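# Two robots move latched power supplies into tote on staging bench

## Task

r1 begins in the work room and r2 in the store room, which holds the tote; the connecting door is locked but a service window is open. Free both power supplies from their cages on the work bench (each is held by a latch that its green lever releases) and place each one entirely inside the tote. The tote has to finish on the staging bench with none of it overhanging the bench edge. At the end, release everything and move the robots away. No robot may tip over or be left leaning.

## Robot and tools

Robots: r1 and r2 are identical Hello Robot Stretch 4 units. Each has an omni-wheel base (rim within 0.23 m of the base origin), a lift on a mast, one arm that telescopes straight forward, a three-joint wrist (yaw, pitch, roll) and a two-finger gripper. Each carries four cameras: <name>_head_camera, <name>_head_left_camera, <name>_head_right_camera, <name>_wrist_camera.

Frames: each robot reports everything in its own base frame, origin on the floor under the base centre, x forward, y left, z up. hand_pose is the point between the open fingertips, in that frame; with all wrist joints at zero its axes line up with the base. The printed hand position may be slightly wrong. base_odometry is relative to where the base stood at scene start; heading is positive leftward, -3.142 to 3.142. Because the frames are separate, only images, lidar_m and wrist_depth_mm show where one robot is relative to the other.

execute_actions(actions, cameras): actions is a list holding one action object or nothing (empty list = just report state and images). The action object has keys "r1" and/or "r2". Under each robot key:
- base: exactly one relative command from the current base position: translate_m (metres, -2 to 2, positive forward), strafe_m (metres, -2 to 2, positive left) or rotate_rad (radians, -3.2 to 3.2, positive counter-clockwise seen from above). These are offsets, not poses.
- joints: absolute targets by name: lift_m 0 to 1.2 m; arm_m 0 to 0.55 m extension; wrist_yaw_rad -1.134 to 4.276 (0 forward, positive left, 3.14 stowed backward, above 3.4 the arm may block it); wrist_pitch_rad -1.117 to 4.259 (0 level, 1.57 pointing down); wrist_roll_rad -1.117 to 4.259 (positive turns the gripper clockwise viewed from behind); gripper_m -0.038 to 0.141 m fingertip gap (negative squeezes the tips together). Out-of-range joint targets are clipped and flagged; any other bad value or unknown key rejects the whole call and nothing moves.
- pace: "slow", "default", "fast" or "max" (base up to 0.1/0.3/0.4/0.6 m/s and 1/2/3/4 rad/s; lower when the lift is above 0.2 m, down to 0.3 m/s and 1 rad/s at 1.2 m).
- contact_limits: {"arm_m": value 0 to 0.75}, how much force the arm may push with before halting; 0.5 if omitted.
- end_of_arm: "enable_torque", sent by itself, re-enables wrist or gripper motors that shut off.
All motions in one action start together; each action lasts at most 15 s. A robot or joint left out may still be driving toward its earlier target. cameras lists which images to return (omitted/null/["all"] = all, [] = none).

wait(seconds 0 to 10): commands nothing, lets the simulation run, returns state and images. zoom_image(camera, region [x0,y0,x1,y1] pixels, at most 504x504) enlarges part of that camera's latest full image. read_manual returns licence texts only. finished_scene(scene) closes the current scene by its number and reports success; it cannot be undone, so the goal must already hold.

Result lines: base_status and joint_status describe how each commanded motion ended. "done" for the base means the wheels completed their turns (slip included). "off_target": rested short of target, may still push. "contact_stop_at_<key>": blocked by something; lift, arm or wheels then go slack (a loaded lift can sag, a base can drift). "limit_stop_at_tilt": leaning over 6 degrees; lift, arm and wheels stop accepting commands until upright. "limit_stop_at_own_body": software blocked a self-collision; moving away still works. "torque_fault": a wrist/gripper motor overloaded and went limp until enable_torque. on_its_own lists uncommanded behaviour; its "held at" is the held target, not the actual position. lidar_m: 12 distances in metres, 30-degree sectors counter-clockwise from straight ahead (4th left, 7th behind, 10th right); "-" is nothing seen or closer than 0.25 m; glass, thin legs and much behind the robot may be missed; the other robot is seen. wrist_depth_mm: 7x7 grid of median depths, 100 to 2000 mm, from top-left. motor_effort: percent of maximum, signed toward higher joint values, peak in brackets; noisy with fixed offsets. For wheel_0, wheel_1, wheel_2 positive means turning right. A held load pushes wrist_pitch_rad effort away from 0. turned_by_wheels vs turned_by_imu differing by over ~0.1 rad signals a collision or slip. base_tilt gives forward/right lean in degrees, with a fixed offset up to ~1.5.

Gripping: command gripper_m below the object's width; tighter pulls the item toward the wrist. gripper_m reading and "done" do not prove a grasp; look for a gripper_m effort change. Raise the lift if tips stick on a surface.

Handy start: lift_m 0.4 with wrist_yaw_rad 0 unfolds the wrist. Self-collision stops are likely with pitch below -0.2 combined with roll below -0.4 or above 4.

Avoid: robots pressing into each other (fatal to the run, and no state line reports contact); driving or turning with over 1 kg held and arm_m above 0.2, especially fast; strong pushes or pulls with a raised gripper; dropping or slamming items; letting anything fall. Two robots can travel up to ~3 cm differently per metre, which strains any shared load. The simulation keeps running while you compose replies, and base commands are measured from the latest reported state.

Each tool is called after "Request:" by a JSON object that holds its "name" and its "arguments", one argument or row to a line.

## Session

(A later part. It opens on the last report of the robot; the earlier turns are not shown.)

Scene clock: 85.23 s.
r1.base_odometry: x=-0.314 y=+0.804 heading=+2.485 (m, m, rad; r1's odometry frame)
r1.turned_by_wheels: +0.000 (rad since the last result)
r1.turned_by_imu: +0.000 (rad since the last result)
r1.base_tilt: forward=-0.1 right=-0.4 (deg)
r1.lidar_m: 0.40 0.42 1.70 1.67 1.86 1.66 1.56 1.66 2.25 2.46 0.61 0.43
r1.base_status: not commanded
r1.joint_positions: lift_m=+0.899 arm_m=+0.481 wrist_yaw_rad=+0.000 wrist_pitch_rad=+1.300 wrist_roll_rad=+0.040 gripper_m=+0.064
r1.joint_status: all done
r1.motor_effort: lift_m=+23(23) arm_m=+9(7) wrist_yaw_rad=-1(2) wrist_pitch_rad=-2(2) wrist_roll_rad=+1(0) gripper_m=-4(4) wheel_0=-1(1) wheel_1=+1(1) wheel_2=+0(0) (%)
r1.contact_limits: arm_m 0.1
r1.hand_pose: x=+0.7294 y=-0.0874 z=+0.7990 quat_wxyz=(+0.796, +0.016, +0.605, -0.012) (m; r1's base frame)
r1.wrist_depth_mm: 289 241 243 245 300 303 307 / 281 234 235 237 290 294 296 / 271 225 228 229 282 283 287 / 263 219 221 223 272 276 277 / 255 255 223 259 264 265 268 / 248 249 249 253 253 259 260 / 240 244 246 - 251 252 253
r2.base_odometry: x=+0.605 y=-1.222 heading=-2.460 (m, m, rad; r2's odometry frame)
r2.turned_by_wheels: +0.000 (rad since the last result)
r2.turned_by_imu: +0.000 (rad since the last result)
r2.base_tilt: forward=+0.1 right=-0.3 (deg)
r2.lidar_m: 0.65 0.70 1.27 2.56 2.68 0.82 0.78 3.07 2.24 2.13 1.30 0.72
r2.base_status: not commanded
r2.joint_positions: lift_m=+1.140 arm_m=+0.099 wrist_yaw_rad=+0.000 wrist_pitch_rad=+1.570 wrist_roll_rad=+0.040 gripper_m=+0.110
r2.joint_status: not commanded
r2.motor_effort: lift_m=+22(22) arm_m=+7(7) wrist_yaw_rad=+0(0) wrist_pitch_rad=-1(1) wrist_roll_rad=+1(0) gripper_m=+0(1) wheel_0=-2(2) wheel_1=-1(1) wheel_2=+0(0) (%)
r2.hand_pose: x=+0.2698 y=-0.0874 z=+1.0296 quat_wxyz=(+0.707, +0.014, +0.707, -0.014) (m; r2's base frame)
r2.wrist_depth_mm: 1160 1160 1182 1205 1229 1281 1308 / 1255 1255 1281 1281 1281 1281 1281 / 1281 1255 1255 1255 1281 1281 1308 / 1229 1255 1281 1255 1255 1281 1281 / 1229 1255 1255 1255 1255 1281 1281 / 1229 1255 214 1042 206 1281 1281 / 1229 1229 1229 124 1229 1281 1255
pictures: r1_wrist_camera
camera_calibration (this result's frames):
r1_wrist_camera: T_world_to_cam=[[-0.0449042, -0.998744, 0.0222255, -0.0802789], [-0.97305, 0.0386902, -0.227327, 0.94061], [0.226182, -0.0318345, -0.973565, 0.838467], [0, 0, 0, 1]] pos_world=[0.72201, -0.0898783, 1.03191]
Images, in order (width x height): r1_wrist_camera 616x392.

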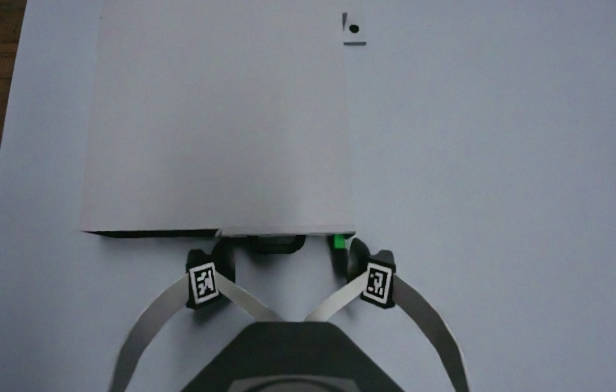

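Request:
{"name": "execute_actions", "arguments": {
  "actions": [
    {"r1":{"joints":{"arm_m":0.412},"pace":"default"}}
  ],
  "cameras": []
}}

Request:
{"name": "execute_actions", "arguments": {
  "actions": [
    {"r1":{"base":{"strafe_m":-0.032},"joints":{"arm_m":0.418,"lift_m":0.886,"wrist_pitch_rad":1.2,"wrist_yaw_rad":0.28,"wrist_roll_rad":0.44},"pace":"slow"}}
  ],
  "cameras": ["r1_wrist_camera"]
}}

Request:
{"name": "zoom_image", "arguments": {
  "camera": "r1_wrist_camera",
  "region": [190, 180, 390, 310]
}}

Scene clock: 87.10 s.
r1.base_odometry: x=-0.314 y=+0.804 heading=+2.485 (m, m, rad; r1's odometry frame)
r1.turned_by_wheels: +0.000 (rad since the last result)
r1.turned_by_imu: +0.000 (rad since the last result)
r1.base_tilt: forward=+0.0 right=-0.4 (deg)
r1.lidar_m: 0.39 0.44 1.67 1.63 1.89 1.63 1.56 1.60 2.28 2.44 0.61 0.41
r1.base_status: not commanded
r1.joint_positions: lift_m=+0.899 arm_m=+0.414 wrist_yaw_rad=+0.000 wrist_pitch_rad=+1.301 wrist_roll_rad=+0.040 gripper_m=+0.064
r1.joint_status: all done
r1.motor_effort: lift_m=+23(23) arm_m=-9(9) wrist_yaw_rad=-1(3) wrist_pitch_rad=-3(1) wrist_roll_rad=-1(1) gripper_m=-4(3) wheel_0=-1(1) wheel_1=+2(1) wheel_2=+0(0) (%)
r1.hand_pose: x=+0.6615 y=-0.0874 z=+0.7990 quat_wxyz=(+0.796, +0.016, +0.605, -0.012) (m; r1's base frame)
r1.wrist_depth_mm: 289 241 243 247 298 301 307 / 278 233 236 238 290 296 298 / 271 271 273 252 283 283 285 / 263 265 268 271 273 276 278 / 254 257 257 262 264 267 268 / 248 249 249 254 253 259 260 / 242 242 245 - 251 251 254
r2.base_odometry: x=+0.605 y=-1.222 heading=-2.460 (m, m, rad; r2's odometry frame)
r2.turned_by_wheels: +0.000 (rad since the last result)
r2.turned_by_imu: +0.000 (rad since the last result)
r2.base_tilt: forward=+0.1 right=-0.2 (deg)
r2.lidar_m: 0.66 0.70 1.29 2.58 2.66 0.84 0.78 3.13 2.22 2.13 1.30 0.70
r2.base_status: not commanded
r2.joint_positions: lift_m=+1.140 arm_m=+0.099 wrist_yaw_rad=+0.000 wrist_pitch_rad=+1.570 wrist_roll_rad=+0.040 gripper_m=+0.110
r2.joint_status: not commanded
r2.motor_effort: lift_m=+21(22) arm_m=+7(8) wrist_yaw_rad=+0(0) wrist_pitch_rad=-1(1) wrist_roll_rad=-1(1) gripper_m=-1(1) wheel_0=-2(2) wheel_1=-1(1) wheel_2=+0(0) (%)
r2.hand_pose: x=+0.2698 y=-0.0874 z=+1.0296 quat_wxyz=(+0.707, +0.014, +0.707, -0.014) (m; r2's base frame)
r2.wrist_depth_mm: 1160 1182 1160 1205 1255 1281 1308 / 1255 1281 1255 1255 1281 1281 1281 / 1255 1255 1255 1281 1281 1255 1308 / 1281 1255 1281 1255 1281 1281 1281 / 1255 1255 1255 1281 1281 1255 1281 / 1255 1255 213 1042 205 1255 1281 / 1229 1229 1255 124 1255 1281 1281
pictures: none
No camera images: the call's "cameras" was empty. Leave "cameras" out to get every camera's image.

Scene clock: 88.43 s.
r1.base_odometry: x=-0.295 y=+0.830 heading=+2.485 (m, m, rad; r1's odometry frame)
r1.turned_by_wheels: +0.000 (rad since the last result)
r1.turned_by_imu: +0.000 (rad since the last result)
r1.base_tilt: forward=-0.1 right=-0.4 (deg)
r1.lidar_m: 0.40 0.42 1.73 1.68 1.96 1.63 1.55 1.63 2.26 2.43 0.60 0.43
r1.base_status: done
r1.joint_positions: lift_m=+0.886 arm_m=+0.416 wrist_yaw_rad=+0.280 wrist_pitch_rad=+1.201 wrist_roll_rad=+0.440 gripper_m=+0.064
r1.joint_status: all done
r1.motor_effort: lift_m=+17(22) arm_m=+9(10) wrist_yaw_rad=-1(2) wrist_pitch_rad=-4(8) wrist_roll_rad=+2(6) gripper_m=-3(2) wheel_0=+1(5) wheel_1=-1(1) wheel_2=+0(1) (%)
r1.hand_pose: x=+0.7117 y=-0.0552 z=+0.7955 quat_wxyz=(+0.814, +0.101, +0.571, -0.010) (m; r1's base frame)
r1.wrist_depth_mm: 336 266 257 258 297 290 282 / 320 254 246 243 285 279 273 / 304 242 236 232 272 266 260 / 289 232 228 224 262 256 250 / 274 270 263 257 248 246 242 / 264 259 249 247 238 236 232 / 256 248 246 - 234 227 225
r2.base_odometry: x=+0.605 y=-1.222 heading=-2.460 (m, m, rad; r2's odometry frame)
r2.turned_by_wheels: +0.000 (rad since the last result)
r2.turned_by_imu: +0.000 (rad since the last result)
r2.base_tilt: forward=+0.2 right=-0.2 (deg)
r2.lidar_m: 0.64 0.71 1.28 2.59 2.68 0.84 0.78 3.10 2.20 2.13 1.31 0.73
r2.base_status: not commanded
r2.joint_positions: lift_m=+1.140 arm_m=+0.099 wrist_yaw_rad=+0.000 wrist_pitch_rad=+1.570 wrist_roll_rad=+0.040 gripper_m=+0.110
r2.joint_status: not commanded
r2.motor_effort: lift_m=+22(22) arm_m=+7(7) wrist_yaw_rad=+0(0) wrist_pitch_rad=-1(1) wrist_roll_rad=-1(2) gripper_m=-1(0) wheel_0=-2(2) wheel_1=-1(1) wheel_2=+0(0) (%)
r2.hand_pose: x=+0.2698 y=-0.0874 z=+1.0296 quat_wxyz=(+0.707, +0.014, +0.707, -0.014) (m; r2's base frame)
r2.wrist_depth_mm: 1160 1182 1160 1229 1255 1281 1308 / 1281 1281 1281 1281 1281 1281 1281 / 1255 1255 1281 1281 1281 1281 1281 / 1229 1255 1255 1255 1255 1281 1281 / 1229 1255 1255 1281 1281 1281 1281 / 1229 1255 214 1042 205 1255 1281 / 1281 1255 1255 124 1255 1255 1281
pictures: r1_wrist_camera
camera_calibration (this result's frames):
r1_wrist_camera: T_world_to_cam=[[-0.140832, -0.982523, -0.121718, 0.134803], [-0.942023, 0.170807, -0.288822, 0.955486], [0.304564, 0.0739857, -0.949614, 0.77111], [0, 0, 0, 1]] pos_world=[0.684222, -0.0878076, 1.02463]
Images, in order (width x height): r1_wrist_camera 616x392.

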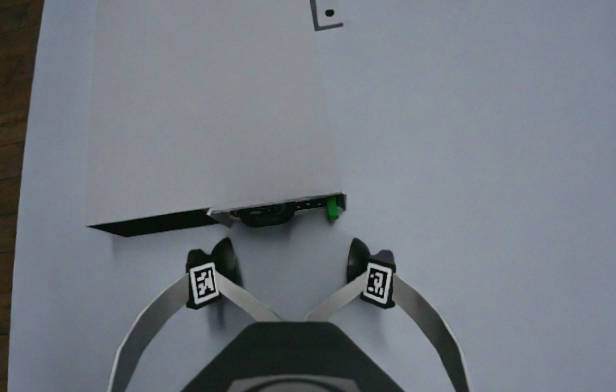

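Region (190, 180, 390, 310) of r1_wrist_camera's 616x392 image, scaled by 2.520; it fills the top 328 rows of this view, and the rest is white.

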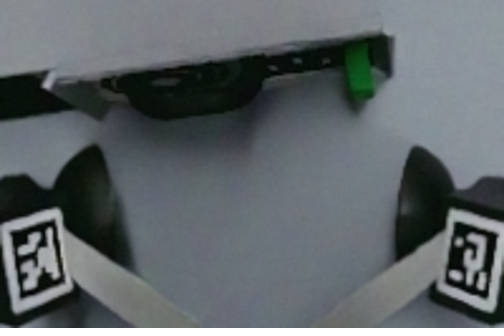

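Request:
{"name": "execute_actions", "arguments": {
  "actions": [
    {"r1":{"joints":{"arm_m":0.437,"lift_m":0.888,"gripper_m":0.058},"contact_limits":{"arm_m":0.15},"pace":"slow"}}
  ],
  "cameras": ["r1_wrist_camera"]
}}

Request:
{"name": "zoom_image", "arguments": {
  "camera": "r1_wrist_camera",
  "region": [190, 180, 390, 310]
}}

Scene clock: 89.77 s.
r1.base_odometry: x=-0.295 y=+0.830 heading=+2.485 (m, m, rad; r1's odometry frame)
r1.turned_by_wheels: +0.000 (rad since the last result)
r1.turned_by_imu: +0.000 (rad since the last result)
r1.base_tilt: forward=-0.1 right=-0.4 (deg)
r1.lidar_m: 0.41 0.39 1.72 1.68 1.90 1.65 1.56 1.64 2.25 2.42 0.60 0.42
r1.base_status: not commanded
r1.joint_positions: lift_m=+0.888 arm_m=+0.435 wrist_yaw_rad=+0.280 wrist_pitch_rad=+1.202 wrist_roll_rad=+0.440 gripper_m=+0.058
r1.joint_status: all done
r1.motor_effort: lift_m=+23(25) arm_m=+9(8) wrist_yaw_rad=+0(1) wrist_pitch_rad=-8(8) wrist_roll_rad=+2(1) gripper_m=-2(1) wheel_0=+1(1) wheel_1=-1(2) wheel_2=+0(0) (%)
r1.contact_limits: arm_m 0.15
r1.hand_pose: x=+0.7302 y=-0.0553 z=+0.7969 quat_wxyz=(+0.814, +0.101, +0.572, -0.010) (m; r1's base frame)
r1.wrist_depth_mm: 336 268 259 258 298 290 283 / 319 255 248 243 286 279 274 / 304 242 236 233 274 266 262 / 290 233 228 223 262 257 251 / 277 265 222 255 252 246 243 / 264 260 199 246 238 238 234 / 256 250 247 - 235 228 226
r2.base_odometry: x=+0.605 y=-1.222 heading=-2.460 (m, m, rad; r2's odometry frame)
r2.turned_by_wheels: +0.000 (rad since the last result)
r2.turned_by_imu: +0.000 (rad since the last result)
r2.base_tilt: forward=+0.2 right=-0.2 (deg)
r2.lidar_m: 0.66 0.70 1.27 2.58 2.69 0.83 0.79 3.07 2.24 2.15 1.29 0.72
r2.base_status: not commanded
r2.joint_positions: lift_m=+1.140 arm_m=+0.099 wrist_yaw_rad=+0.000 wrist_pitch_rad=+1.570 wrist_roll_rad=+0.040 gripper_m=+0.110
r2.joint_status: not commanded
r2.motor_effort: lift_m=+22(22) arm_m=+7(7) wrist_yaw_rad=+0(0) wrist_pitch_rad=-1(1) wrist_roll_rad=-1(1) gripper_m=-1(2) wheel_0=-2(2) wheel_1=-1(1) wheel_2=+0(0) (%)
r2.hand_pose: x=+0.2698 y=-0.0874 z=+1.0296 quat_wxyz=(+0.707, +0.014, +0.707, -0.014) (m; r2's base frame)
r2.wrist_depth_mm: 1160 1182 1182 1205 1281 1281 1281 / 1255 1255 1308 1281 1281 1281 1308 / 1255 1255 1281 1281 1255 1281 1281 / 1281 1255 1255 1281 1255 1281 1281 / 1255 1255 1255 1281 1281 1281 1281 / 1229 1255 213 1042 206 1281 1281 / 1229 1255 1229 124 1281 1281 1281
pictures: r1_wrist_camera
camera_calibration (this result's frames):
r1_wrist_camera: T_world_to_cam=[[-0.140918, -0.982571, -0.121229, 0.137173], [-0.942367, 0.170659, -0.287786, 0.972785], [0.303459, 0.0736881, -0.949991, 0.767871], [0, 0, 0, 1]] pos_world=[0.703033, -0.0878153, 1.02605]
Images, in order (width x height): r1_wrist_camera 616x392.

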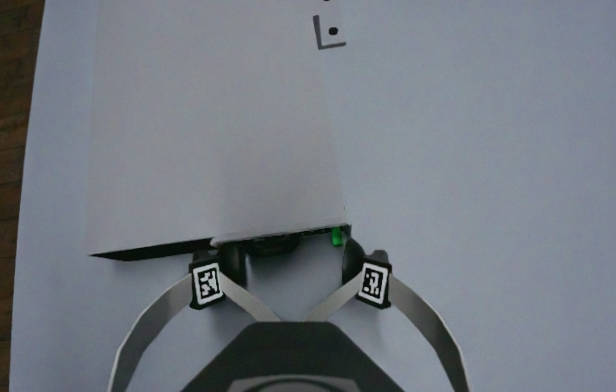

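Region (190, 180, 390, 310) of r1_wrist_camera's 616x392 image, scaled by 2.520; it fills the top 328 rows of this view, and the rest is white.

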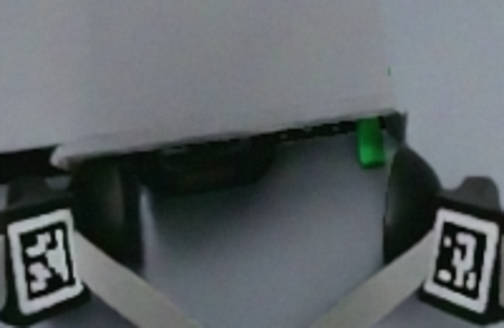

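Request:
{"name": "execute_actions", "arguments": {
  "actions": [
    {"r1":{"base":{"strafe_m":0.007},"joints":{"arm_m":0.441,"wrist_roll_rad":0.37,"gripper_m":0.042},"contact_limits":{"arm_m":0.2},"pace":"slow"}}
  ],
  "cameras": ["r1_wrist_camera"]
}}

Request:
{"name": "zoom_image", "arguments": {
  "camera": "r1_wrist_camera",
  "region": [190, 180, 390, 310]
}}

Scene clock: 90.93 s.
r1.base_odometry: x=-0.299 y=+0.824 heading=+2.484 (m, m, rad; r1's odometry frame)
r1.turned_by_wheels: +0.000 (rad since the last result)
r1.turned_by_imu: +0.000 (rad since the last result)
r1.base_tilt: forward=+0.0 right=-0.4 (deg)
r1.lidar_m: 0.37 0.43 1.72 1.69 1.89 1.63 1.54 1.64 2.27 2.43 0.60 0.44
r1.base_status: done
r1.joint_positions: lift_m=+0.888 arm_m=+0.439 wrist_yaw_rad=+0.278 wrist_pitch_rad=+1.205 wrist_roll_rad=+0.370 gripper_m=+0.042
r1.joint_status: all done
r1.motor_effort: lift_m=+23(23) arm_m=+9(10) wrist_yaw_rad=+7(6) wrist_pitch_rad=-16(15) wrist_roll_rad=-3(3) gripper_m=-5(6) wheel_0=-4(2) wheel_1=+0(7) wheel_2=-2(3) (%)
r1.contact_limits: arm_m 0.2
r1.hand_pose: x=+0.7334 y=-0.0558 z=+0.7966 quat_wxyz=(+0.816, +0.073, +0.573, +0.009) (m; r1's base frame)
r1.wrist_depth_mm: 330 265 257 253 298 294 290 / 315 253 246 243 289 283 278 / 297 240 235 230 274 268 267 / 285 229 226 221 264 260 256 / 272 263 220 239 253 249 247 / 259 256 198 247 192 240 236 / 251 246 245 - 236 229 229
r2.base_odometry: x=+0.605 y=-1.222 heading=-2.460 (m, m, rad; r2's odometry frame)
r2.turned_by_wheels: +0.000 (rad since the last result)
r2.turned_by_imu: +0.000 (rad since the last result)
r2.base_tilt: forward=+0.1 right=-0.3 (deg)
r2.lidar_m: 0.66 0.70 1.27 2.58 2.68 0.83 0.79 3.13 2.18 2.13 1.28 0.72
r2.base_status: not commanded
r2.joint_positions: lift_m=+1.140 arm_m=+0.099 wrist_yaw_rad=+0.000 wrist_pitch_rad=+1.570 wrist_roll_rad=+0.040 gripper_m=+0.110
r2.joint_status: not commanded
r2.motor_effort: lift_m=+21(22) arm_m=+7(7) wrist_yaw_rad=+0(0) wrist_pitch_rad=-1(0) wrist_roll_rad=+1(0) gripper_m=+0(1) wheel_0=-2(2) wheel_1=-1(1) wheel_2=+0(0) (%)
r2.hand_pose: x=+0.2698 y=-0.0874 z=+1.0296 quat_wxyz=(+0.707, +0.014, +0.707, -0.014) (m; r2's base frame)
r2.wrist_depth_mm: 1138 1182 1182 1205 1255 1281 1308 / 1281 1255 1255 1281 1281 1281 1281 / 1255 1255 1255 1255 1281 1281 1308 / 1281 1229 1255 1255 1255 1281 1281 / 1255 1255 1255 1281 1255 1281 1281 / 1229 1255 214 1060 206 1255 1281 / 1255 1229 1255 124 1255 1308 1255
pictures: r1_wrist_camera
camera_calibration (this result's frames):
r1_wrist_camera: T_world_to_cam=[[-0.0788766, -0.992117, -0.0973726, 0.0720828], [-0.949722, 0.104474, -0.295151, 0.983353], [0.302998, 0.0691963, -0.950476, 0.767145], [0, 0, 0, 1]] pos_world=[0.707154, -0.0843037, 1.02641]
Images, in order (width x height): r1_wrist_camera 616x392.

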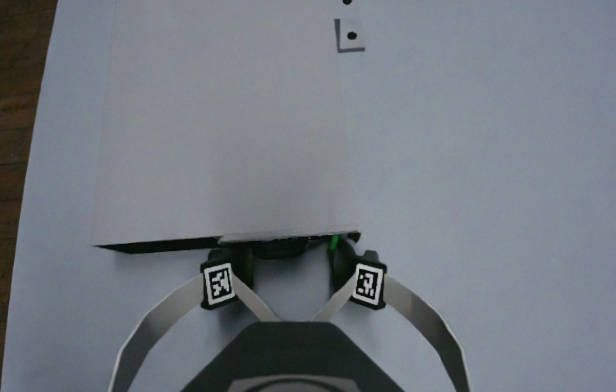

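Region (190, 180, 390, 310) of r1_wrist_camera's 616x392 image, scaled by 2.520; it fills the top 328 rows of this view, and the rest is white.

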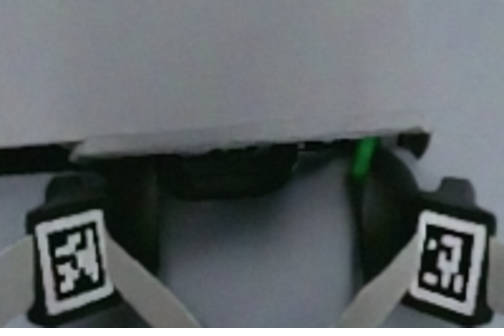

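Request:
{"name": "execute_actions", "arguments": {
  "actions": [
    {"r1":{"base":{"strafe_m":0.003},"joints":{"arm_m":0.446,"lift_m":0.886,"gripper_m":0.02},"contact_limits":{"arm_m":0.3},"pace":"slow"}}
  ],
  "cameras": ["r1_wrist_camera"]
}}

Request:
{"name": "zoom_image", "arguments": {
  "camera": "r1_wrist_camera",
  "region": [190, 180, 390, 310]
}}

Scene clock: 92.27 s.
r1.base_odometry: x=-0.301 y=+0.822 heading=+2.484 (m, m, rad; r1's odometry frame)
r1.turned_by_wheels: -0.001 (rad since the last result)
r1.turned_by_imu: +0.000 (rad since the last result)
r1.base_tilt: forward=+0.0 right=-0.4 (deg)
r1.lidar_m: 0.40 0.43 1.73 1.68 1.87 1.62 1.56 1.64 2.29 2.43 0.58 0.42
r1.base_status: done
r1.joint_positions: lift_m=+0.886 arm_m=+0.444 wrist_yaw_rad=+0.277 wrist_pitch_rad=+1.210 wrist_roll_rad=+0.370 gripper_m=+0.020
r1.joint_status: all done
r1.on_its_own: wrist_pitch_rad is at rest, and its effort (-30) is outside its rest range (-23 to +23)
r1.motor_effort: lift_m=+18(22) arm_m=+11(12) wrist_yaw_rad=+6(10) wrist_pitch_rad=-30(31) wrist_roll_rad=-3(4) gripper_m=-16(15) wheel_0=-2(7) wheel_1=-2(4) wheel_2=-4(4) (%)
r1.contact_limits: arm_m 0.3
r1.hand_pose: x=+0.7367 y=-0.0562 z=+0.7944 quat_wxyz=(+0.815, +0.073, +0.575, +0.008) (m; r1's base frame)
r1.wrist_depth_mm: 324 258 252 248 293 289 283 / 309 247 241 236 283 277 273 / 293 235 230 226 270 266 263 / 281 226 221 217 259 255 252 / 270 258 216 215 248 247 243 / 257 253 194 244 189 236 234 / 248 242 242 - 233 229 228
r2.base_odometry: x=+0.605 y=-1.222 heading=-2.460 (m, m, rad; r2's odometry frame)
r2.turned_by_wheels: +0.000 (rad since the last result)
r2.turned_by_imu: +0.000 (rad since the last result)
r2.base_tilt: forward=+0.1 right=-0.2 (deg)
r2.lidar_m: 0.65 0.71 1.30 2.57 2.66 0.84 0.79 3.10 2.21 2.14 1.28 0.73
r2.base_status: not commanded
r2.joint_positions: lift_m=+1.140 arm_m=+0.099 wrist_yaw_rad=+0.000 wrist_pitch_rad=+1.570 wrist_roll_rad=+0.040 gripper_m=+0.110
r2.joint_status: not commanded
r2.motor_effort: lift_m=+22(22) arm_m=+7(7) wrist_yaw_rad=+0(0) wrist_pitch_rad=-1(0) wrist_roll_rad=-1(2) gripper_m=+0(1) wheel_0=-2(2) wheel_1=-1(1) wheel_2=+0(0) (%)
r2.hand_pose: x=+0.2698 y=-0.0874 z=+1.0296 quat_wxyz=(+0.707, +0.014, +0.707, -0.014) (m; r2's base frame)
r2.wrist_depth_mm: 1160 1160 1182 1205 1281 1308 1308 / 1281 1255 1255 1281 1308 1281 1281 / 1255 1255 1255 1281 1308 1255 1281 / 1255 1281 1255 1255 1255 1308 1281 / 1229 1229 1255 1255 1281 1255 1255 / 1255 1229 214 1042 205 1281 1281 / 1229 1255 1255 123 1281 1281 1281
pictures: r1_wrist_camera
camera_calibration (this result's frames):
r1_wrist_camera: T_world_to_cam=[[-0.0793572, -0.992269, -0.0954194, 0.070508], [-0.951224, 0.104004, -0.29044, 0.983275], [0.298119, 0.0677167, -0.952124, 0.768918], [0, 0, 0, 1]] pos_world=[0.711682, -0.0843704, 1.02442]
Images, in order (width x height): r1_wrist_camera 616x392.

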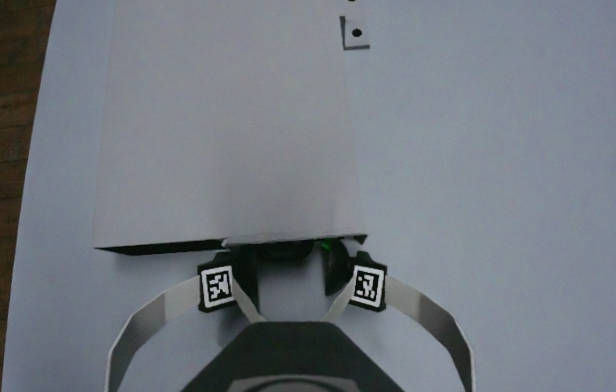

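Region (190, 180, 390, 310) of r1_wrist_camera's 616x392 image, scaled by 2.520; it fills the top 328 rows of this view, and the rest is white.

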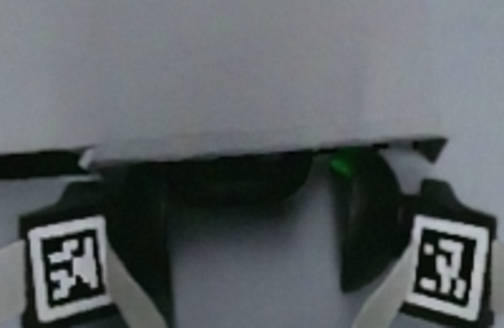

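Request:
{"name": "execute_actions", "arguments": {
  "actions": [
    {"r1":{"joints":{"arm_m":0.449,"lift_m":0.877,"gripper_m":-0.01},"contact_limits":{"arm_m":0.3},"pace":"slow"}}
  ],
  "cameras": ["r1_wrist_camera"]
}}

Request:
{"name": "zoom_image", "arguments": {
  "camera": "r1_wrist_camera",
  "region": [190, 180, 390, 310]
}}

Scene clock: 93.80 s.
r1.base_odometry: x=-0.301 y=+0.822 heading=+2.484 (m, m, rad; r1's odometry frame)
r1.turned_by_wheels: +0.000 (rad since the last result)
r1.turned_by_imu: +0.000 (rad since the last result)
r1.base_tilt: forward=+0.0 right=-0.3 (deg)
r1.lidar_m: 0.39 0.42 1.74 1.65 1.90 1.63 1.55 1.66 2.25 2.42 0.58 0.43
r1.base_status: not commanded
r1.joint_positions: lift_m=+0.877 arm_m=+0.447 wrist_yaw_rad=+0.277 wrist_pitch_rad=+1.213 wrist_roll_rad=+0.370 gripper_m=-0.009
r1.joint_status: all done
r1.on_its_own: wrist_pitch_rad is at rest, and its effort (-38) is outside its rest range (-23 to +23)
r1.motor_effort: lift_m=+18(18) arm_m=+12(14) wrist_yaw_rad=+6(11) wrist_pitch_rad=-38(43) wrist_roll_rad=-1(1) gripper_m=-22(24) wheel_0=+0(1) wheel_1=+0(2) wheel_2=-4(4) (%)
r1.contact_limits: arm_m 0.3
r1.hand_pose: x=+0.7389 y=-0.0564 z=+0.7852 quat_wxyz=(+0.814, +0.072, +0.576, +0.008) (m; r1's base frame)
r1.wrist_depth_mm: 307 245 239 236 282 278 272 / 294 235 229 224 272 266 264 / 282 224 220 217 259 256 254 / 268 215 211 206 249 244 244 / 258 249 205 205 239 237 234 / 248 238 200 236 187 226 226 / 238 235 232 - 224 220 217
r2.base_odometry: x=+0.605 y=-1.222 heading=-2.460 (m, m, rad; r2's odometry frame)
r2.turned_by_wheels: +0.000 (rad since the last result)
r2.turned_by_imu: +0.000 (rad since the last result)
r2.base_tilt: forward=+0.1 right=-0.3 (deg)
r2.lidar_m: 0.67 0.70 1.28 2.57 2.65 0.83 0.79 3.09 2.21 2.14 1.30 0.73
r2.base_status: not commanded
r2.joint_positions: lift_m=+1.140 arm_m=+0.099 wrist_yaw_rad=+0.000 wrist_pitch_rad=+1.570 wrist_roll_rad=+0.040 gripper_m=+0.110
r2.joint_status: not commanded
r2.motor_effort: lift_m=+22(22) arm_m=+7(7) wrist_yaw_rad=+0(0) wrist_pitch_rad=-1(0) wrist_roll_rad=+0(1) gripper_m=-1(1) wheel_0=-2(2) wheel_1=-1(1) wheel_2=+0(0) (%)
r2.hand_pose: x=+0.2698 y=-0.0874 z=+1.0296 quat_wxyz=(+0.707, +0.014, +0.707, -0.014) (m; r2's base frame)
r2.wrist_depth_mm: 1138 1182 1182 1229 1255 1308 1308 / 1255 1255 1255 1281 1308 1281 1281 / 1255 1255 1255 1255 1281 1281 1281 / 1281 1229 1255 1255 1255 1281 1255 / 1255 1255 1255 1255 1255 1281 1281 / 1255 1229 214 1042 206 1281 1281 / 1229 1229 1255 124 1255 1281 1281
pictures: r1_wrist_camera
camera_calibration (this result's frames):
r1_wrist_camera: T_world_to_cam=[[-0.0795499, -0.992342, -0.0944942, 0.0690133], [-0.951901, 0.103761, -0.288301, 0.98153], [0.295898, 0.0670148, -0.952866, 0.761663], [0, 0, 0, 1]] pos_world=[0.714435, -0.0844026, 1.01526]
Images, in order (width x height): r1_wrist_camera 616x392.

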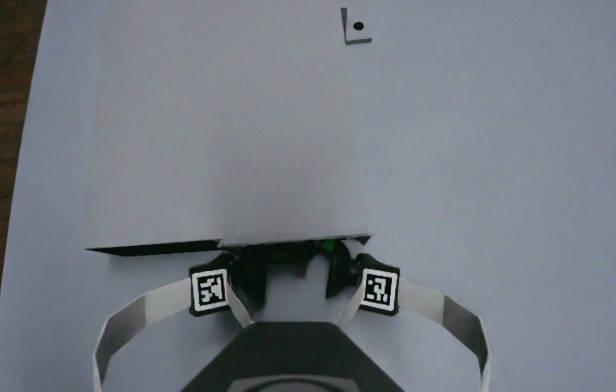

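Region (190, 180, 390, 310) of r1_wrist_camera's 616x392 image, scaled by 2.520; it fills the top 328 rows of this view, and the rest is white.

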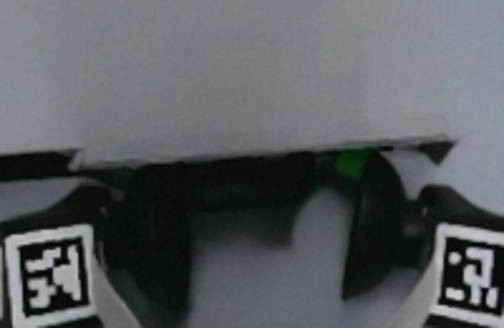

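Request:
{"name": "execute_actions", "arguments": {
  "actions": [
    {"r1":{"joints":{"arm_m":0.451,"lift_m":0.870,"gripper_m":-0.038},"contact_limits":{"arm_m":0.3},"pace":"slow"}}
  ],
  "cameras": ["r1_wrist_camera"]
}}

Request:
{"name": "zoom_image", "arguments": {
  "camera": "r1_wrist_camera",
  "region": [190, 180, 390, 310]
}}

Request:
{"name": "execute_actions", "arguments": {
  "actions": [
    {"r1":{"joints":{"arm_m":0.425},"pace":"slow"}}
  ],
  "cameras": ["r1_wrist_camera"]
}}

Request:
{"name": "zoom_image", "arguments": {
  "camera": "r1_wrist_camera",
  "region": [190, 180, 390, 310]
}}

Scene clock: 95.20 s.
r1.base_odometry: x=-0.301 y=+0.822 heading=+2.484 (m, m, rad; r1's odometry frame)
r1.turned_by_wheels: +0.000 (rad since the last result)
r1.turned_by_imu: +0.000 (rad since the last result)
r1.base_tilt: forward=-0.1 right=-0.3 (deg)
r1.lidar_m: 0.40 0.42 1.71 1.67 1.93 1.64 1.55 1.65 2.29 2.41 0.60 0.42
r1.base_status: not commanded
r1.joint_positions: lift_m=+0.870 arm_m=+0.449 wrist_yaw_rad=+0.277 wrist_pitch_rad=+1.213 wrist_roll_rad=+0.370 gripper_m=-0.037
r1.joint_status: all done
r1.on_its_own: wrist_pitch_rad is at rest, and its effort (-39) is outside its rest range (-23 to +23)
r1.motor_effort: lift_m=+18(18) arm_m=+12(12) wrist_yaw_rad=+6(9) wrist_pitch_rad=-39(44) wrist_roll_rad=-2(1) gripper_m=-26(26) wheel_0=+1(1) wheel_1=+0(1) wheel_2=-4(4) (%)
r1.contact_limits: arm_m 0.3
r1.hand_pose: x=+0.7408 y=-0.0564 z=+0.7781 quat_wxyz=(+0.814, +0.072, +0.576, +0.008) (m; r1's base frame)
r1.wrist_depth_mm: 298 237 231 226 274 268 265 / 285 225 221 217 264 258 254 / 270 216 212 208 253 248 245 / 260 207 204 200 241 238 236 / 249 241 199 196 233 229 229 / 239 167 189 228 181 220 218 / 231 227 226 - 218 213 211
r2.base_odometry: x=+0.605 y=-1.222 heading=-2.460 (m, m, rad; r2's odometry frame)
r2.turned_by_wheels: +0.000 (rad since the last result)
r2.turned_by_imu: +0.000 (rad since the last result)
r2.base_tilt: forward=+0.2 right=-0.2 (deg)
r2.lidar_m: 0.67 0.69 1.27 2.56 2.68 0.84 0.78 3.10 2.23 2.12 1.29 0.71
r2.base_status: not commanded
r2.joint_positions: lift_m=+1.140 arm_m=+0.099 wrist_yaw_rad=+0.000 wrist_pitch_rad=+1.570 wrist_roll_rad=+0.040 gripper_m=+0.110
r2.joint_status: not commanded
r2.motor_effort: lift_m=+22(22) arm_m=+7(7) wrist_yaw_rad=-1(0) wrist_pitch_rad=-1(1) wrist_roll_rad=+1(1) gripper_m=-1(0) wheel_0=-2(2) wheel_1=-1(1) wheel_2=+0(0) (%)
r2.hand_pose: x=+0.2698 y=-0.0874 z=+1.0296 quat_wxyz=(+0.707, +0.014, +0.707, -0.014) (m; r2's base frame)
r2.wrist_depth_mm: 1160 1182 1205 1205 1255 1281 1281 / 1255 1255 1255 1281 1281 1281 1308 / 1255 1255 1255 1281 1281 1308 1281 / 1255 1281 1255 1281 1255 1255 1281 / 1229 1255 1229 1255 1308 1255 1281 / 1255 1255 214 1042 206 1255 1281 / 1229 1255 1255 124 1281 1281 1255
pictures: r1_wrist_camera
camera_calibration (this result's frames):
r1_wrist_camera: T_world_to_cam=[[-0.0791867, -0.992394, -0.0942503, 0.0680188], [-0.952066, 0.103313, -0.287918, 0.981069], [0.295465, 0.0669332, -0.953006, 0.754807], [0, 0, 0, 1]] pos_world=[0.716409, -0.0843774, 1.00821]
Images, in order (width x height): r1_wrist_camera 616x392.

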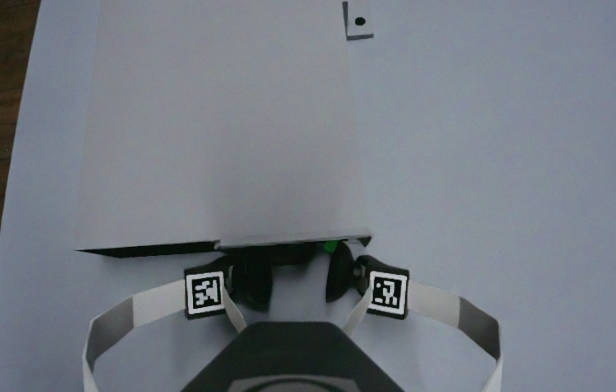

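Region (190, 180, 390, 310) of r1_wrist_camera's 616x392 image, scaled by 2.520; it fills the top 328 rows of this view, and the rest is white.

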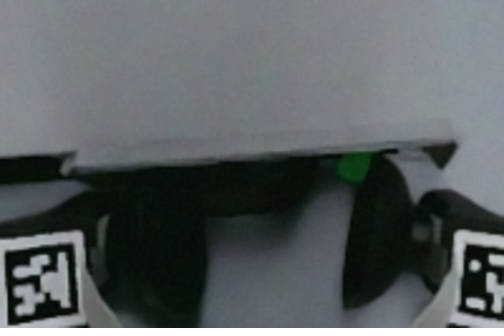

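Scene clock: 96.50 s.
r1.base_odometry: x=-0.301 y=+0.822 heading=+2.484 (m, m, rad; r1's odometry frame)
r1.turned_by_wheels: +0.000 (rad since the last result)
r1.turned_by_imu: +0.000 (rad since the last result)
r1.base_tilt: forward=+0.0 right=-0.4 (deg)
r1.lidar_m: 0.41 0.41 1.72 1.67 1.89 1.63 1.57 1.65 2.28 2.42 0.62 0.42
r1.base_status: not commanded
r1.joint_positions: lift_m=+0.870 arm_m=+0.427 wrist_yaw_rad=+0.280 wrist_pitch_rad=+1.201 wrist_roll_rad=+0.370 gripper_m=-0.037
r1.joint_status: all done
r1.motor_effort: lift_m=+20(20) arm_m=-9(14) wrist_yaw_rad=-2(7) wrist_pitch_rad=-4(39) wrist_roll_rad=-1(0) gripper_m=-20(29) wheel_0=+1(3) wheel_1=-1(1) wheel_2=+0(4) (%)
r1.hand_pose: x=+0.7218 y=-0.0552 z=+0.7792 quat_wxyz=(+0.817, +0.073, +0.571, +0.010) (m; r1's base frame)
r1.wrist_depth_mm: 310 245 238 234 282 277 271 / 297 235 229 223 271 265 263 / 282 222 218 213 257 254 251 / 266 213 209 206 247 243 238 / 255 250 246 207 236 233 230 / 245 239 181 198 173 224 221 / 235 230 230 - 220 214 213
r2.base_odometry: x=+0.605 y=-1.222 heading=-2.460 (m, m, rad; r2's odometry frame)
r2.turned_by_wheels: +0.000 (rad since the last result)
r2.turned_by_imu: +0.000 (rad since the last result)
r2.base_tilt: forward=+0.1 right=-0.3 (deg)
r2.lidar_m: 0.66 0.68 1.27 2.57 2.68 0.83 0.79 3.07 2.22 2.15 1.31 0.71
r2.base_status: not commanded
r2.joint_positions: lift_m=+1.140 arm_m=+0.099 wrist_yaw_rad=+0.000 wrist_pitch_rad=+1.570 wrist_roll_rad=+0.040 gripper_m=+0.110
r2.joint_status: not commanded
r2.motor_effort: lift_m=+22(22) arm_m=+7(7) wrist_yaw_rad=+0(0) wrist_pitch_rad=-1(1) wrist_roll_rad=+1(1) gripper_m=-1(1) wheel_0=-2(2) wheel_1=-1(1) wheel_2=+0(0) (%)
r2.hand_pose: x=+0.2698 y=-0.0874 z=+1.0296 quat_wxyz=(+0.707, +0.014, +0.707, -0.014) (m; r2's base frame)
r2.wrist_depth_mm: 1160 1160 1182 1205 1255 1281 1281 / 1229 1255 1255 1281 1281 1281 1281 / 1255 1255 1255 1255 1281 1281 1255 / 1255 1281 1281 1281 1281 1308 1281 / 1255 1255 1255 1255 1308 1255 1308 / 1255 1255 213 1042 206 1255 1255 / 1229 1255 1255 124 1281 1255 1255
pictures: r1_wrist_camera
camera_calibration (this result's frames):
r1_wrist_camera: T_world_to_cam=[[-0.0751757, -0.992298, -0.0984515, 0.0682461], [-0.948946, 0.101522, -0.298653, 0.969181], [0.306348, 0.0709738, -0.94927, 0.750845], [0, 0, 0, 1]] pos_world=[0.694812, -0.0839635, 1.00892]
Images, in order (width x height): r1_wrist_camera 616x392.

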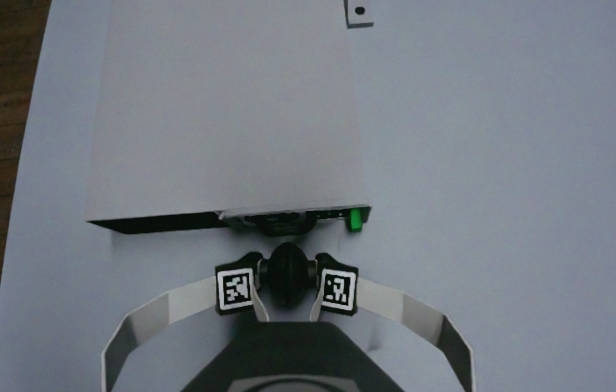

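Region (190, 180, 390, 310) of r1_wrist_camera's 616x392 image, scaled by 2.520; it fills the top 328 rows of this view, and the rest is white.

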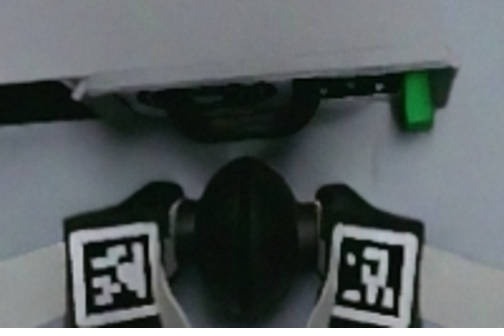

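Request:
{"name": "execute_actions", "arguments": {
  "actions": [
    {"r1":{"base":{"strafe_m":-0.007},"joints":{"arm_m":0.255,"lift_m":0.885,"gripper_m":0.06},"pace":"fast"}}
  ],
  "cameras": []
}}

Request:
{"name": "execute_actions", "arguments": {
  "actions": [
    {"r1":{"joints":{"arm_m":0.268,"lift_m":0.732,"wrist_pitch_rad":0.4,"wrist_yaw_rad":0.10,"wrist_roll_rad":0.2},"pace":"default"}}
  ],
  "cameras": ["r1_wrist_camera"]
}}

Request:
{"name": "zoom_image", "arguments": {
  "camera": "r1_wrist_camera",
  "region": [180, 200, 420, 330]
}}

Scene clock: 99.03 s.
r1.base_odometry: x=-0.296 y=+0.827 heading=+2.484 (m, m, rad; r1's odometry frame)
r1.turned_by_wheels: +0.000 (rad since the last result)
r1.turned_by_imu: +0.000 (rad since the last result)
r1.base_tilt: forward=-0.1 right=-0.4 (deg)
r1.lidar_m: 0.40 0.44 1.74 1.69 1.91 1.63 1.58 1.64 2.24 2.43 0.56 0.42
r1.base_status: done
r1.joint_positions: lift_m=+0.885 arm_m=+0.257 wrist_yaw_rad=+0.280 wrist_pitch_rad=+1.201 wrist_roll_rad=+0.370 gripper_m=+0.060
r1.joint_status: all done
r1.motor_effort: lift_m=+22(23) arm_m=-9(6) wrist_yaw_rad=+0(3) wrist_pitch_rad=-4(5) wrist_roll_rad=+1(1) gripper_m=-1(17) wheel_0=-1(8) wheel_1=+0(12) wheel_2=+0(0) (%)
r1.hand_pose: x=+0.5518 y=-0.0552 z=+0.7940 quat_wxyz=(+0.818, +0.073, +0.571, +0.010) (m; r1's base frame)
r1.wrist_depth_mm: 332 320 309 303 300 294 290 / 317 306 298 291 287 282 277 / 298 290 287 281 273 270 266 / 283 277 273 267 263 258 254 / 271 267 260 257 252 249 245 / 260 256 198 244 198 236 234 / 249 246 245 - 234 229 227
r2.base_odometry: x=+0.605 y=-1.222 heading=-2.460 (m, m, rad; r2's odometry frame)
r2.turned_by_wheels: +0.000 (rad since the last result)
r2.turned_by_imu: +0.001 (rad since the last result)
r2.base_tilt: forward=+0.2 right=-0.2 (deg)
r2.lidar_m: 0.65 0.70 1.28 2.57 2.68 0.81 0.79 3.09 2.23 2.14 1.32 0.72
r2.base_status: not commanded
r2.joint_positions: lift_m=+1.140 arm_m=+0.099 wrist_yaw_rad=+0.000 wrist_pitch_rad=+1.570 wrist_roll_rad=+0.040 gripper_m=+0.110
r2.joint_status: not commanded
r2.motor_effort: lift_m=+22(22) arm_m=+7(7) wrist_yaw_rad=+0(0) wrist_pitch_rad=-1(0) wrist_roll_rad=-1(0) gripper_m=-1(2) wheel_0=-2(2) wheel_1=-1(1) wheel_2=+0(0) (%)
r2.hand_pose: x=+0.2698 y=-0.0874 z=+1.0296 quat_wxyz=(+0.707, +0.014, +0.707, -0.014) (m; r2's base frame)
r2.wrist_depth_mm: 1138 1182 1182 1205 1255 1281 1281 / 1229 1255 1281 1281 1281 1255 1308 / 1255 1255 1229 1255 1255 1281 1281 / 1255 1281 1255 1281 1281 1281 1255 / 1229 1255 1281 1255 1281 1255 1255 / 1255 1255 214 1042 205 1281 1281 / 1229 1255 1281 124 1255 1255 1281
pictures: none
No camera images: the call's "cameras" was empty. Leave "cameras" out to get every camera's image.

Scene clock: 100.73 s.
r1.base_odometry: x=-0.296 y=+0.827 heading=+2.484 (m, m, rad; r1's odometry frame)
r1.turned_by_wheels: +0.000 (rad since the last result)
r1.turned_by_imu: +0.000 (rad since the last result)
r1.base_tilt: forward=-0.1 right=-0.4 (deg)
r1.lidar_m: 0.42 0.43 1.70 1.68 1.95 1.66 1.54 1.63 2.28 2.43 0.61 0.41
r1.base_status: not commanded
r1.joint_positions: lift_m=+0.732 arm_m=+0.266 wrist_yaw_rad=+0.100 wrist_pitch_rad=+0.402 wrist_roll_rad=+0.200 gripper_m=+0.060
r1.joint_status: all done
r1.motor_effort: lift_m=+17(21) arm_m=+8(11) wrist_yaw_rad=-3(5) wrist_pitch_rad=-8(10) wrist_roll_rad=-1(6) gripper_m=-2(2) wheel_0=-1(1) wheel_1=+0(0) wheel_2=+0(0) (%)
r1.hand_pose: x=+0.7102 y=-0.0604 z=+0.7975 quat_wxyz=(+0.975, +0.088, +0.204, +0.029) (m; r1's base frame)
r1.wrist_depth_mm: - - - - - - - / - - - - - - 580 / - - 407 399 462 427 397 / - 407 286 271 342 320 303 / 1708 298 265 265 264 255 246 / 268 253 198 226 197 211 204 / 222 210 213 - 191 179 179
r2.base_odometry: x=+0.605 y=-1.222 heading=-2.460 (m, m, rad; r2's odometry frame)
r2.turned_by_wheels: +0.000 (rad since the last result)
r2.turned_by_imu: +0.000 (rad since the last result)
r2.base_tilt: forward=+0.1 right=-0.1 (deg)
r2.lidar_m: 0.65 0.70 1.31 2.57 2.68 0.82 0.78 3.10 2.21 2.12 1.30 0.74
r2.base_status: not commanded
r2.joint_positions: lift_m=+1.140 arm_m=+0.099 wrist_yaw_rad=+0.000 wrist_pitch_rad=+1.570 wrist_roll_rad=+0.040 gripper_m=+0.110
r2.joint_status: not commanded
r2.motor_effort: lift_m=+22(22) arm_m=+7(7) wrist_yaw_rad=+0(0) wrist_pitch_rad=-1(0) wrist_roll_rad=+1(2) gripper_m=-2(1) wheel_0=-2(2) wheel_1=-1(1) wheel_2=+0(0) (%)
r2.hand_pose: x=+0.2698 y=-0.0874 z=+1.0296 quat_wxyz=(+0.707, +0.014, +0.707, -0.014) (m; r2's base frame)
r2.wrist_depth_mm: 1160 1160 1182 1229 1281 1281 1308 / 1255 1281 1281 1281 1255 1281 1281 / 1255 1281 1255 1255 1281 1281 1281 / 1255 1281 1281 1281 1281 1255 1281 / 1255 1255 1281 1255 1255 1308 1281 / 1255 1229 214 1060 206 1255 1281 / 1255 1281 1255 124 1255 1281 1281
pictures: r1_wrist_camera
camera_calibration (this result's frames):
r1_wrist_camera: T_world_to_cam=[[-0.00907273, -0.985802, -0.16767, 0.0726324], [-0.438825, 0.154593, -0.885174, 1.0728], [0.898527, 0.0655467, -0.433997, -0.0597381], [0, 0, 0, 1]] pos_world=[0.525106, -0.0903301, 0.935864]
Images, in order (width x height): r1_wrist_camera 616x392.

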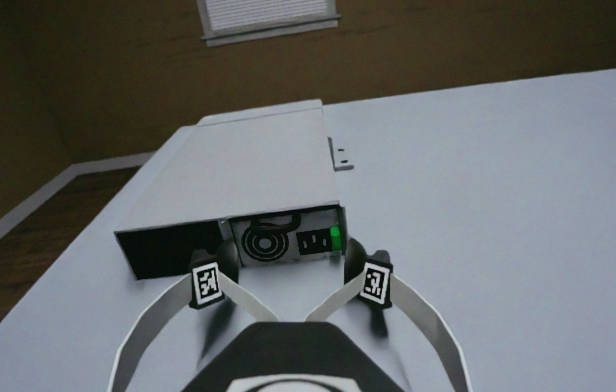

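Region (180, 200, 420, 330) of r1_wrist_camera's 616x392 image, scaled by 2.100; it fills the top 273 rows of this view, and the rest is white.

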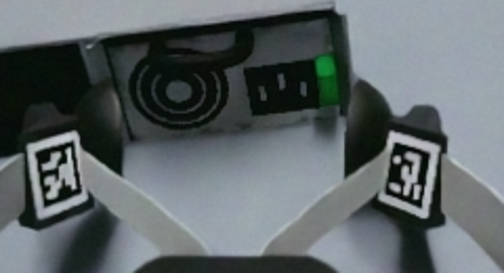

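Request:
{"name": "execute_actions", "arguments": {
  "actions": [
    {"r1":{"joints":{"arm_m":0.284},"contact_limits":{"arm_m":0.1},"pace":"slow"}}
  ],
  "cameras": []
}}

Request:
{"name": "execute_actions", "arguments": {
  "actions": [
    {"r1":{"base":{"strafe_m":0.008},"joints":{"gripper_m":0.042},"pace":"slow"}}
  ],
  "cameras": ["r1_wrist_camera"]
}}

Request:
{"name": "zoom_image", "arguments": {
  "camera": "r1_wrist_camera",
  "region": [180, 200, 420, 330]
}}

Scene clock: 102.00 s.
r1.base_odometry: x=-0.296 y=+0.827 heading=+2.484 (m, m, rad; r1's odometry frame)
r1.turned_by_wheels: +0.000 (rad since the last result)
r1.turned_by_imu: +0.000 (rad since the last result)
r1.base_tilt: forward=+0.0 right=-0.4 (deg)
r1.lidar_m: 0.38 0.41 1.71 1.68 1.94 1.65 1.55 1.64 2.26 2.42 0.55 0.44
r1.base_status: not commanded
r1.joint_positions: lift_m=+0.732 arm_m=+0.282 wrist_yaw_rad=+0.100 wrist_pitch_rad=+0.402 wrist_roll_rad=+0.200 gripper_m=+0.060
r1.joint_status: all done
r1.motor_effort: lift_m=+17(17) arm_m=+9(9) wrist_yaw_rad=-1(2) wrist_pitch_rad=-8(8) wrist_roll_rad=-1(2) gripper_m=-3(3) wheel_0=-1(1) wheel_1=+0(0) wheel_2=+0(0) (%)
r1.contact_limits: arm_m 0.1
r1.hand_pose: x=+0.7262 y=-0.0604 z=+0.7975 quat_wxyz=(+0.975, +0.088, +0.204, +0.029) (m; r1's base frame)
r1.wrist_depth_mm: - - - - - - - / - - - - - - 580 / - - 413 394 462 421 397 / - 413 287 272 342 317 301 / 1756 282 246 250 265 254 244 / 267 253 198 226 198 211 204 / 221 210 212 - 191 179 179
r2.base_odometry: x=+0.605 y=-1.222 heading=-2.460 (m, m, rad; r2's odometry frame)
r2.turned_by_wheels: +0.000 (rad since the last result)
r2.turned_by_imu: +0.000 (rad since the last result)
r2.base_tilt: forward=+0.1 right=-0.2 (deg)
r2.lidar_m: 0.65 0.69 1.26 2.58 2.69 0.83 0.78 3.15 2.22 2.12 1.32 0.73
r2.base_status: not commanded
r2.joint_positions: lift_m=+1.140 arm_m=+0.099 wrist_yaw_rad=+0.000 wrist_pitch_rad=+1.570 wrist_roll_rad=+0.040 gripper_m=+0.110
r2.joint_status: not commanded
r2.motor_effort: lift_m=+22(22) arm_m=+7(7) wrist_yaw_rad=+0(0) wrist_pitch_rad=+0(0) wrist_roll_rad=+1(1) gripper_m=-1(1) wheel_0=-2(2) wheel_1=-1(1) wheel_2=+0(0) (%)
r2.hand_pose: x=+0.2698 y=-0.0874 z=+1.0296 quat_wxyz=(+0.707, +0.014, +0.707, -0.014) (m; r2's base frame)
r2.wrist_depth_mm: 1160 1160 1182 1205 1255 1281 1281 / 1255 1281 1255 1281 1281 1281 1281 / 1281 1281 1255 1255 1281 1281 1281 / 1255 1281 1255 1281 1255 1281 1281 / 1229 1255 1255 1255 1229 1281 1281 / 1255 1255 213 1042 206 1255 1255 / 1229 1229 1229 123 1255 1255 1281
pictures: none
No camera images: the call's "cameras" was empty. Leave "cameras" out to get every camera's image.

Scene clock: 103.10 s.
r1.base_odometry: x=-0.301 y=+0.821 heading=+2.484 (m, m, rad; r1's odometry frame)
r1.turned_by_wheels: +0.000 (rad since the last result)
r1.turned_by_imu: +0.000 (rad since the last result)
r1.base_tilt: forward=-0.1 right=-0.3 (deg)
r1.lidar_m: 0.41 0.41 1.72 1.67 1.88 1.62 1.56 1.65 2.25 2.41 0.58 0.44
r1.base_status: done
r1.joint_positions: lift_m=+0.732 arm_m=+0.282 wrist_yaw_rad=+0.096 wrist_pitch_rad=+0.403 wrist_roll_rad=+0.200 gripper_m=+0.042
r1.joint_status: all done
r1.motor_effort: lift_m=+17(17) arm_m=+9(9) wrist_yaw_rad=+9(10) wrist_pitch_rad=-10(9) wrist_roll_rad=-2(2) gripper_m=-6(6) wheel_0=-3(3) wheel_1=-2(7) wheel_2=-2(3) (%)
r1.hand_pose: x=+0.7259 y=-0.0615 z=+0.7973 quat_wxyz=(+0.975, +0.088, +0.204, +0.027) (m; r1's base frame)
r1.wrist_depth_mm: - - - - - - - / - - - - - - 580 / - - 413 384 455 424 394 / - 410 285 265 340 317 300 / 1808 290 245 247 265 253 244 / 267 253 198 224 199 211 204 / 220 207 211 - 190 178 178
r2.base_odometry: x=+0.605 y=-1.222 heading=-2.460 (m, m, rad; r2's odometry frame)
r2.turned_by_wheels: +0.000 (rad since the last result)
r2.turned_by_imu: +0.000 (rad since the last result)
r2.base_tilt: forward=+0.1 right=-0.2 (deg)
r2.lidar_m: 0.65 0.72 1.28 2.56 2.68 0.82 0.77 3.09 2.22 2.14 1.29 0.72
r2.base_status: not commanded
r2.joint_positions: lift_m=+1.140 arm_m=+0.099 wrist_yaw_rad=+0.000 wrist_pitch_rad=+1.570 wrist_roll_rad=+0.040 gripper_m=+0.110
r2.joint_status: not commanded
r2.motor_effort: lift_m=+22(22) arm_m=+7(7) wrist_yaw_rad=+0(0) wrist_pitch_rad=-1(1) wrist_roll_rad=+0(2) gripper_m=-1(0) wheel_0=-2(2) wheel_1=-1(1) wheel_2=+0(0) (%)
r2.hand_pose: x=+0.2698 y=-0.0874 z=+1.0296 quat_wxyz=(+0.707, +0.014, +0.707, -0.014) (m; r2's base frame)
r2.wrist_depth_mm: 1160 1182 1182 1205 1255 1281 1308 / 1229 1255 1281 1281 1255 1281 1281 / 1229 1229 1255 1255 1281 1281 1281 / 1281 1255 1255 1255 1281 1281 1281 / 1255 1255 1255 1281 1255 1281 1281 / 1255 1229 214 1060 205 1255 1281 / 1255 1229 1281 124 1255 1281 1281
pictures: r1_wrist_camera
camera_calibration (this result's frames):
r1_wrist_camera: T_world_to_cam=[[-0.0130727, -0.985766, -0.167616, 0.0745414], [-0.438592, 0.156297, -0.88499, 1.07953], [0.898591, 0.0619456, -0.434393, -0.0737569], [0, 0, 0, 1]] pos_world=[0.540726, -0.0906776, 0.935829]
Images, in order (width x height): r1_wrist_camera 616x392.

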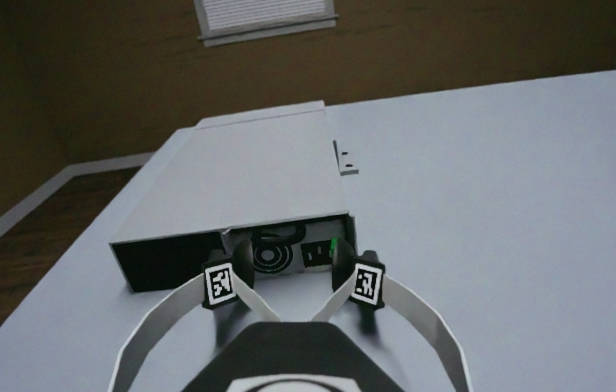

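Region (180, 200, 420, 330) of r1_wrist_camera's 616x392 image, scaled by 2.100; it fills the top 273 rows of this view, and the rest is white.

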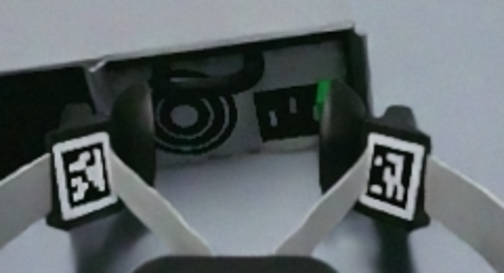

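Request:
{"name": "execute_actions", "arguments": {
  "actions": [
    {"r1":{"base":{"strafe_m":0.003},"joints":{"arm_m":0.294},"contact_limits":{"arm_m":0.2},"pace":"slow"}}
  ],
  "cameras": ["r1_wrist_camera","r1_head_right_camera"]
}}

Request:
{"name": "zoom_image", "arguments": {
  "camera": "r1_wrist_camera",
  "region": [180, 200, 420, 330]
}}

Scene clock: 104.30 s.
r1.base_odometry: x=-0.303 y=+0.819 heading=+2.483 (m, m, rad; r1's odometry frame)
r1.turned_by_wheels: -0.001 (rad since the last result)
r1.turned_by_imu: -0.001 (rad since the last result)
r1.base_tilt: forward=-0.1 right=-0.3 (deg)
r1.lidar_m: 0.39 0.44 1.72 1.66 1.91 1.64 1.57 1.66 2.25 2.43 0.60 0.42
r1.base_status: done
r1.joint_positions: lift_m=+0.732 arm_m=+0.292 wrist_yaw_rad=+0.092 wrist_pitch_rad=+0.406 wrist_roll_rad=+0.200 gripper_m=+0.042
r1.joint_status: all done
r1.on_its_own: wrist_yaw_rad is at rest, and its effort (+21) is outside its rest range (-13 to +13)
r1.motor_effort: lift_m=+17(17) arm_m=+13(15) wrist_yaw_rad=+21(21) wrist_pitch_rad=-18(19) wrist_roll_rad=-3(3) gripper_m=-4(5) wheel_0=-3(4) wheel_1=-1(1) wheel_2=-6(6) (%)
r1.contact_limits: arm_m 0.2
r1.hand_pose: x=+0.7344 y=-0.0627 z=+0.7964 quat_wxyz=(+0.974, +0.089, +0.205, +0.025) (m; r1's base frame)
r1.wrist_depth_mm: - - - - - - - / - - - - - - 564 / - - 402 379 452 415 394 / - 397 282 262 336 315 298 / 1808 278 236 238 260 252 243 / 264 251 210 227 199 209 202 / 220 209 210 - 190 177 177
r2.base_odometry: x=+0.605 y=-1.222 heading=-2.460 (m, m, rad; r2's odometry frame)
r2.turned_by_wheels: +0.000 (rad since the last result)
r2.turned_by_imu: +0.000 (rad since the last result)
r2.base_tilt: forward=+0.1 right=-0.2 (deg)
r2.lidar_m: 0.66 0.70 1.29 2.58 2.70 0.84 0.79 3.09 2.22 2.11 1.32 0.73
r2.base_status: not commanded
r2.joint_positions: lift_m=+1.140 arm_m=+0.099 wrist_yaw_rad=+0.000 wrist_pitch_rad=+1.570 wrist_roll_rad=+0.040 gripper_m=+0.110
r2.joint_status: not commanded
r2.motor_effort: lift_m=+22(22) arm_m=+7(7) wrist_yaw_rad=+0(0) wrist_pitch_rad=+0(1) wrist_roll_rad=+1(1) gripper_m=-1(1) wheel_0=-2(2) wheel_1=-1(1) wheel_2=+0(0) (%)
r2.hand_pose: x=+0.2698 y=-0.0874 z=+1.0296 quat_wxyz=(+0.707, +0.014, +0.707, -0.014) (m; r2's base frame)
r2.wrist_depth_mm: 1160 1182 1182 1205 1255 1255 1281 / 1281 1255 1281 1281 1281 1281 1281 / 1255 1229 1281 1281 1255 1308 1281 / 1255 1255 1229 1255 1255 1281 1281 / 1229 1229 1255 1229 1281 1255 1281 / 1255 1255 214 1042 206 1255 1281 / 1229 1255 1255 124 1255 1255 1281
pictures: r1_head_right_camera, r1_wrist_camera
camera_calibration (this result's frames):
r1_wrist_camera: T_world_to_cam=[[-0.0178689, -0.985756, -0.167231, 0.0765292], [-0.441048, 0.157877, -0.883488, 1.08331], [0.897306, 0.05797, -0.437586, -0.0784696], [0, 0, 0, 1]] pos_world=[0.549569, -0.0910413, 0.935551]
Images, in order (width x height): r1_head_right_camera 420x672, r1_wrist_camera 616x392.

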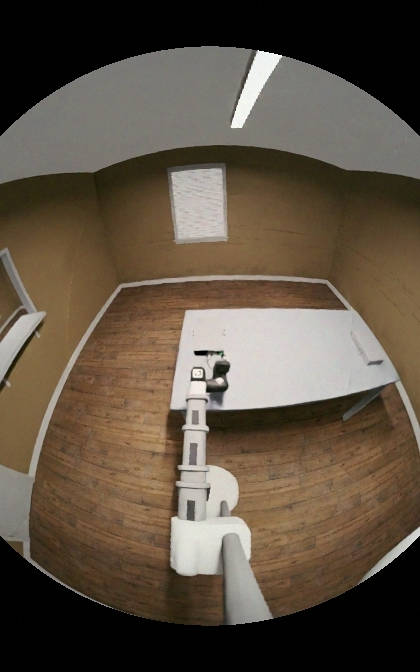

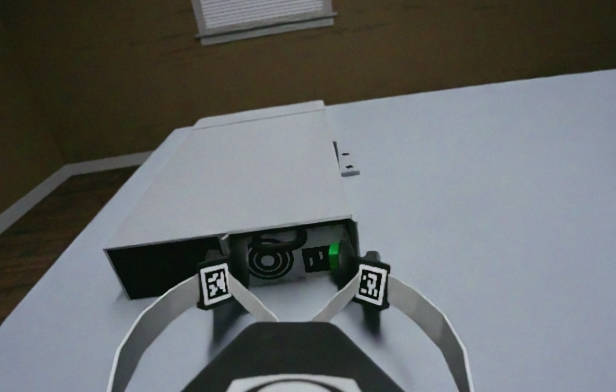

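Region (180, 200, 420, 330) of r1_wrist_camera's 616x392 image, scaled by 2.100; it fills the top 273 rows of this view, and the rest is white.

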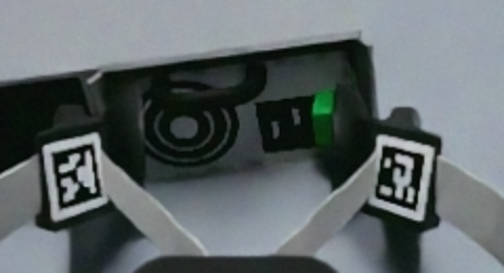

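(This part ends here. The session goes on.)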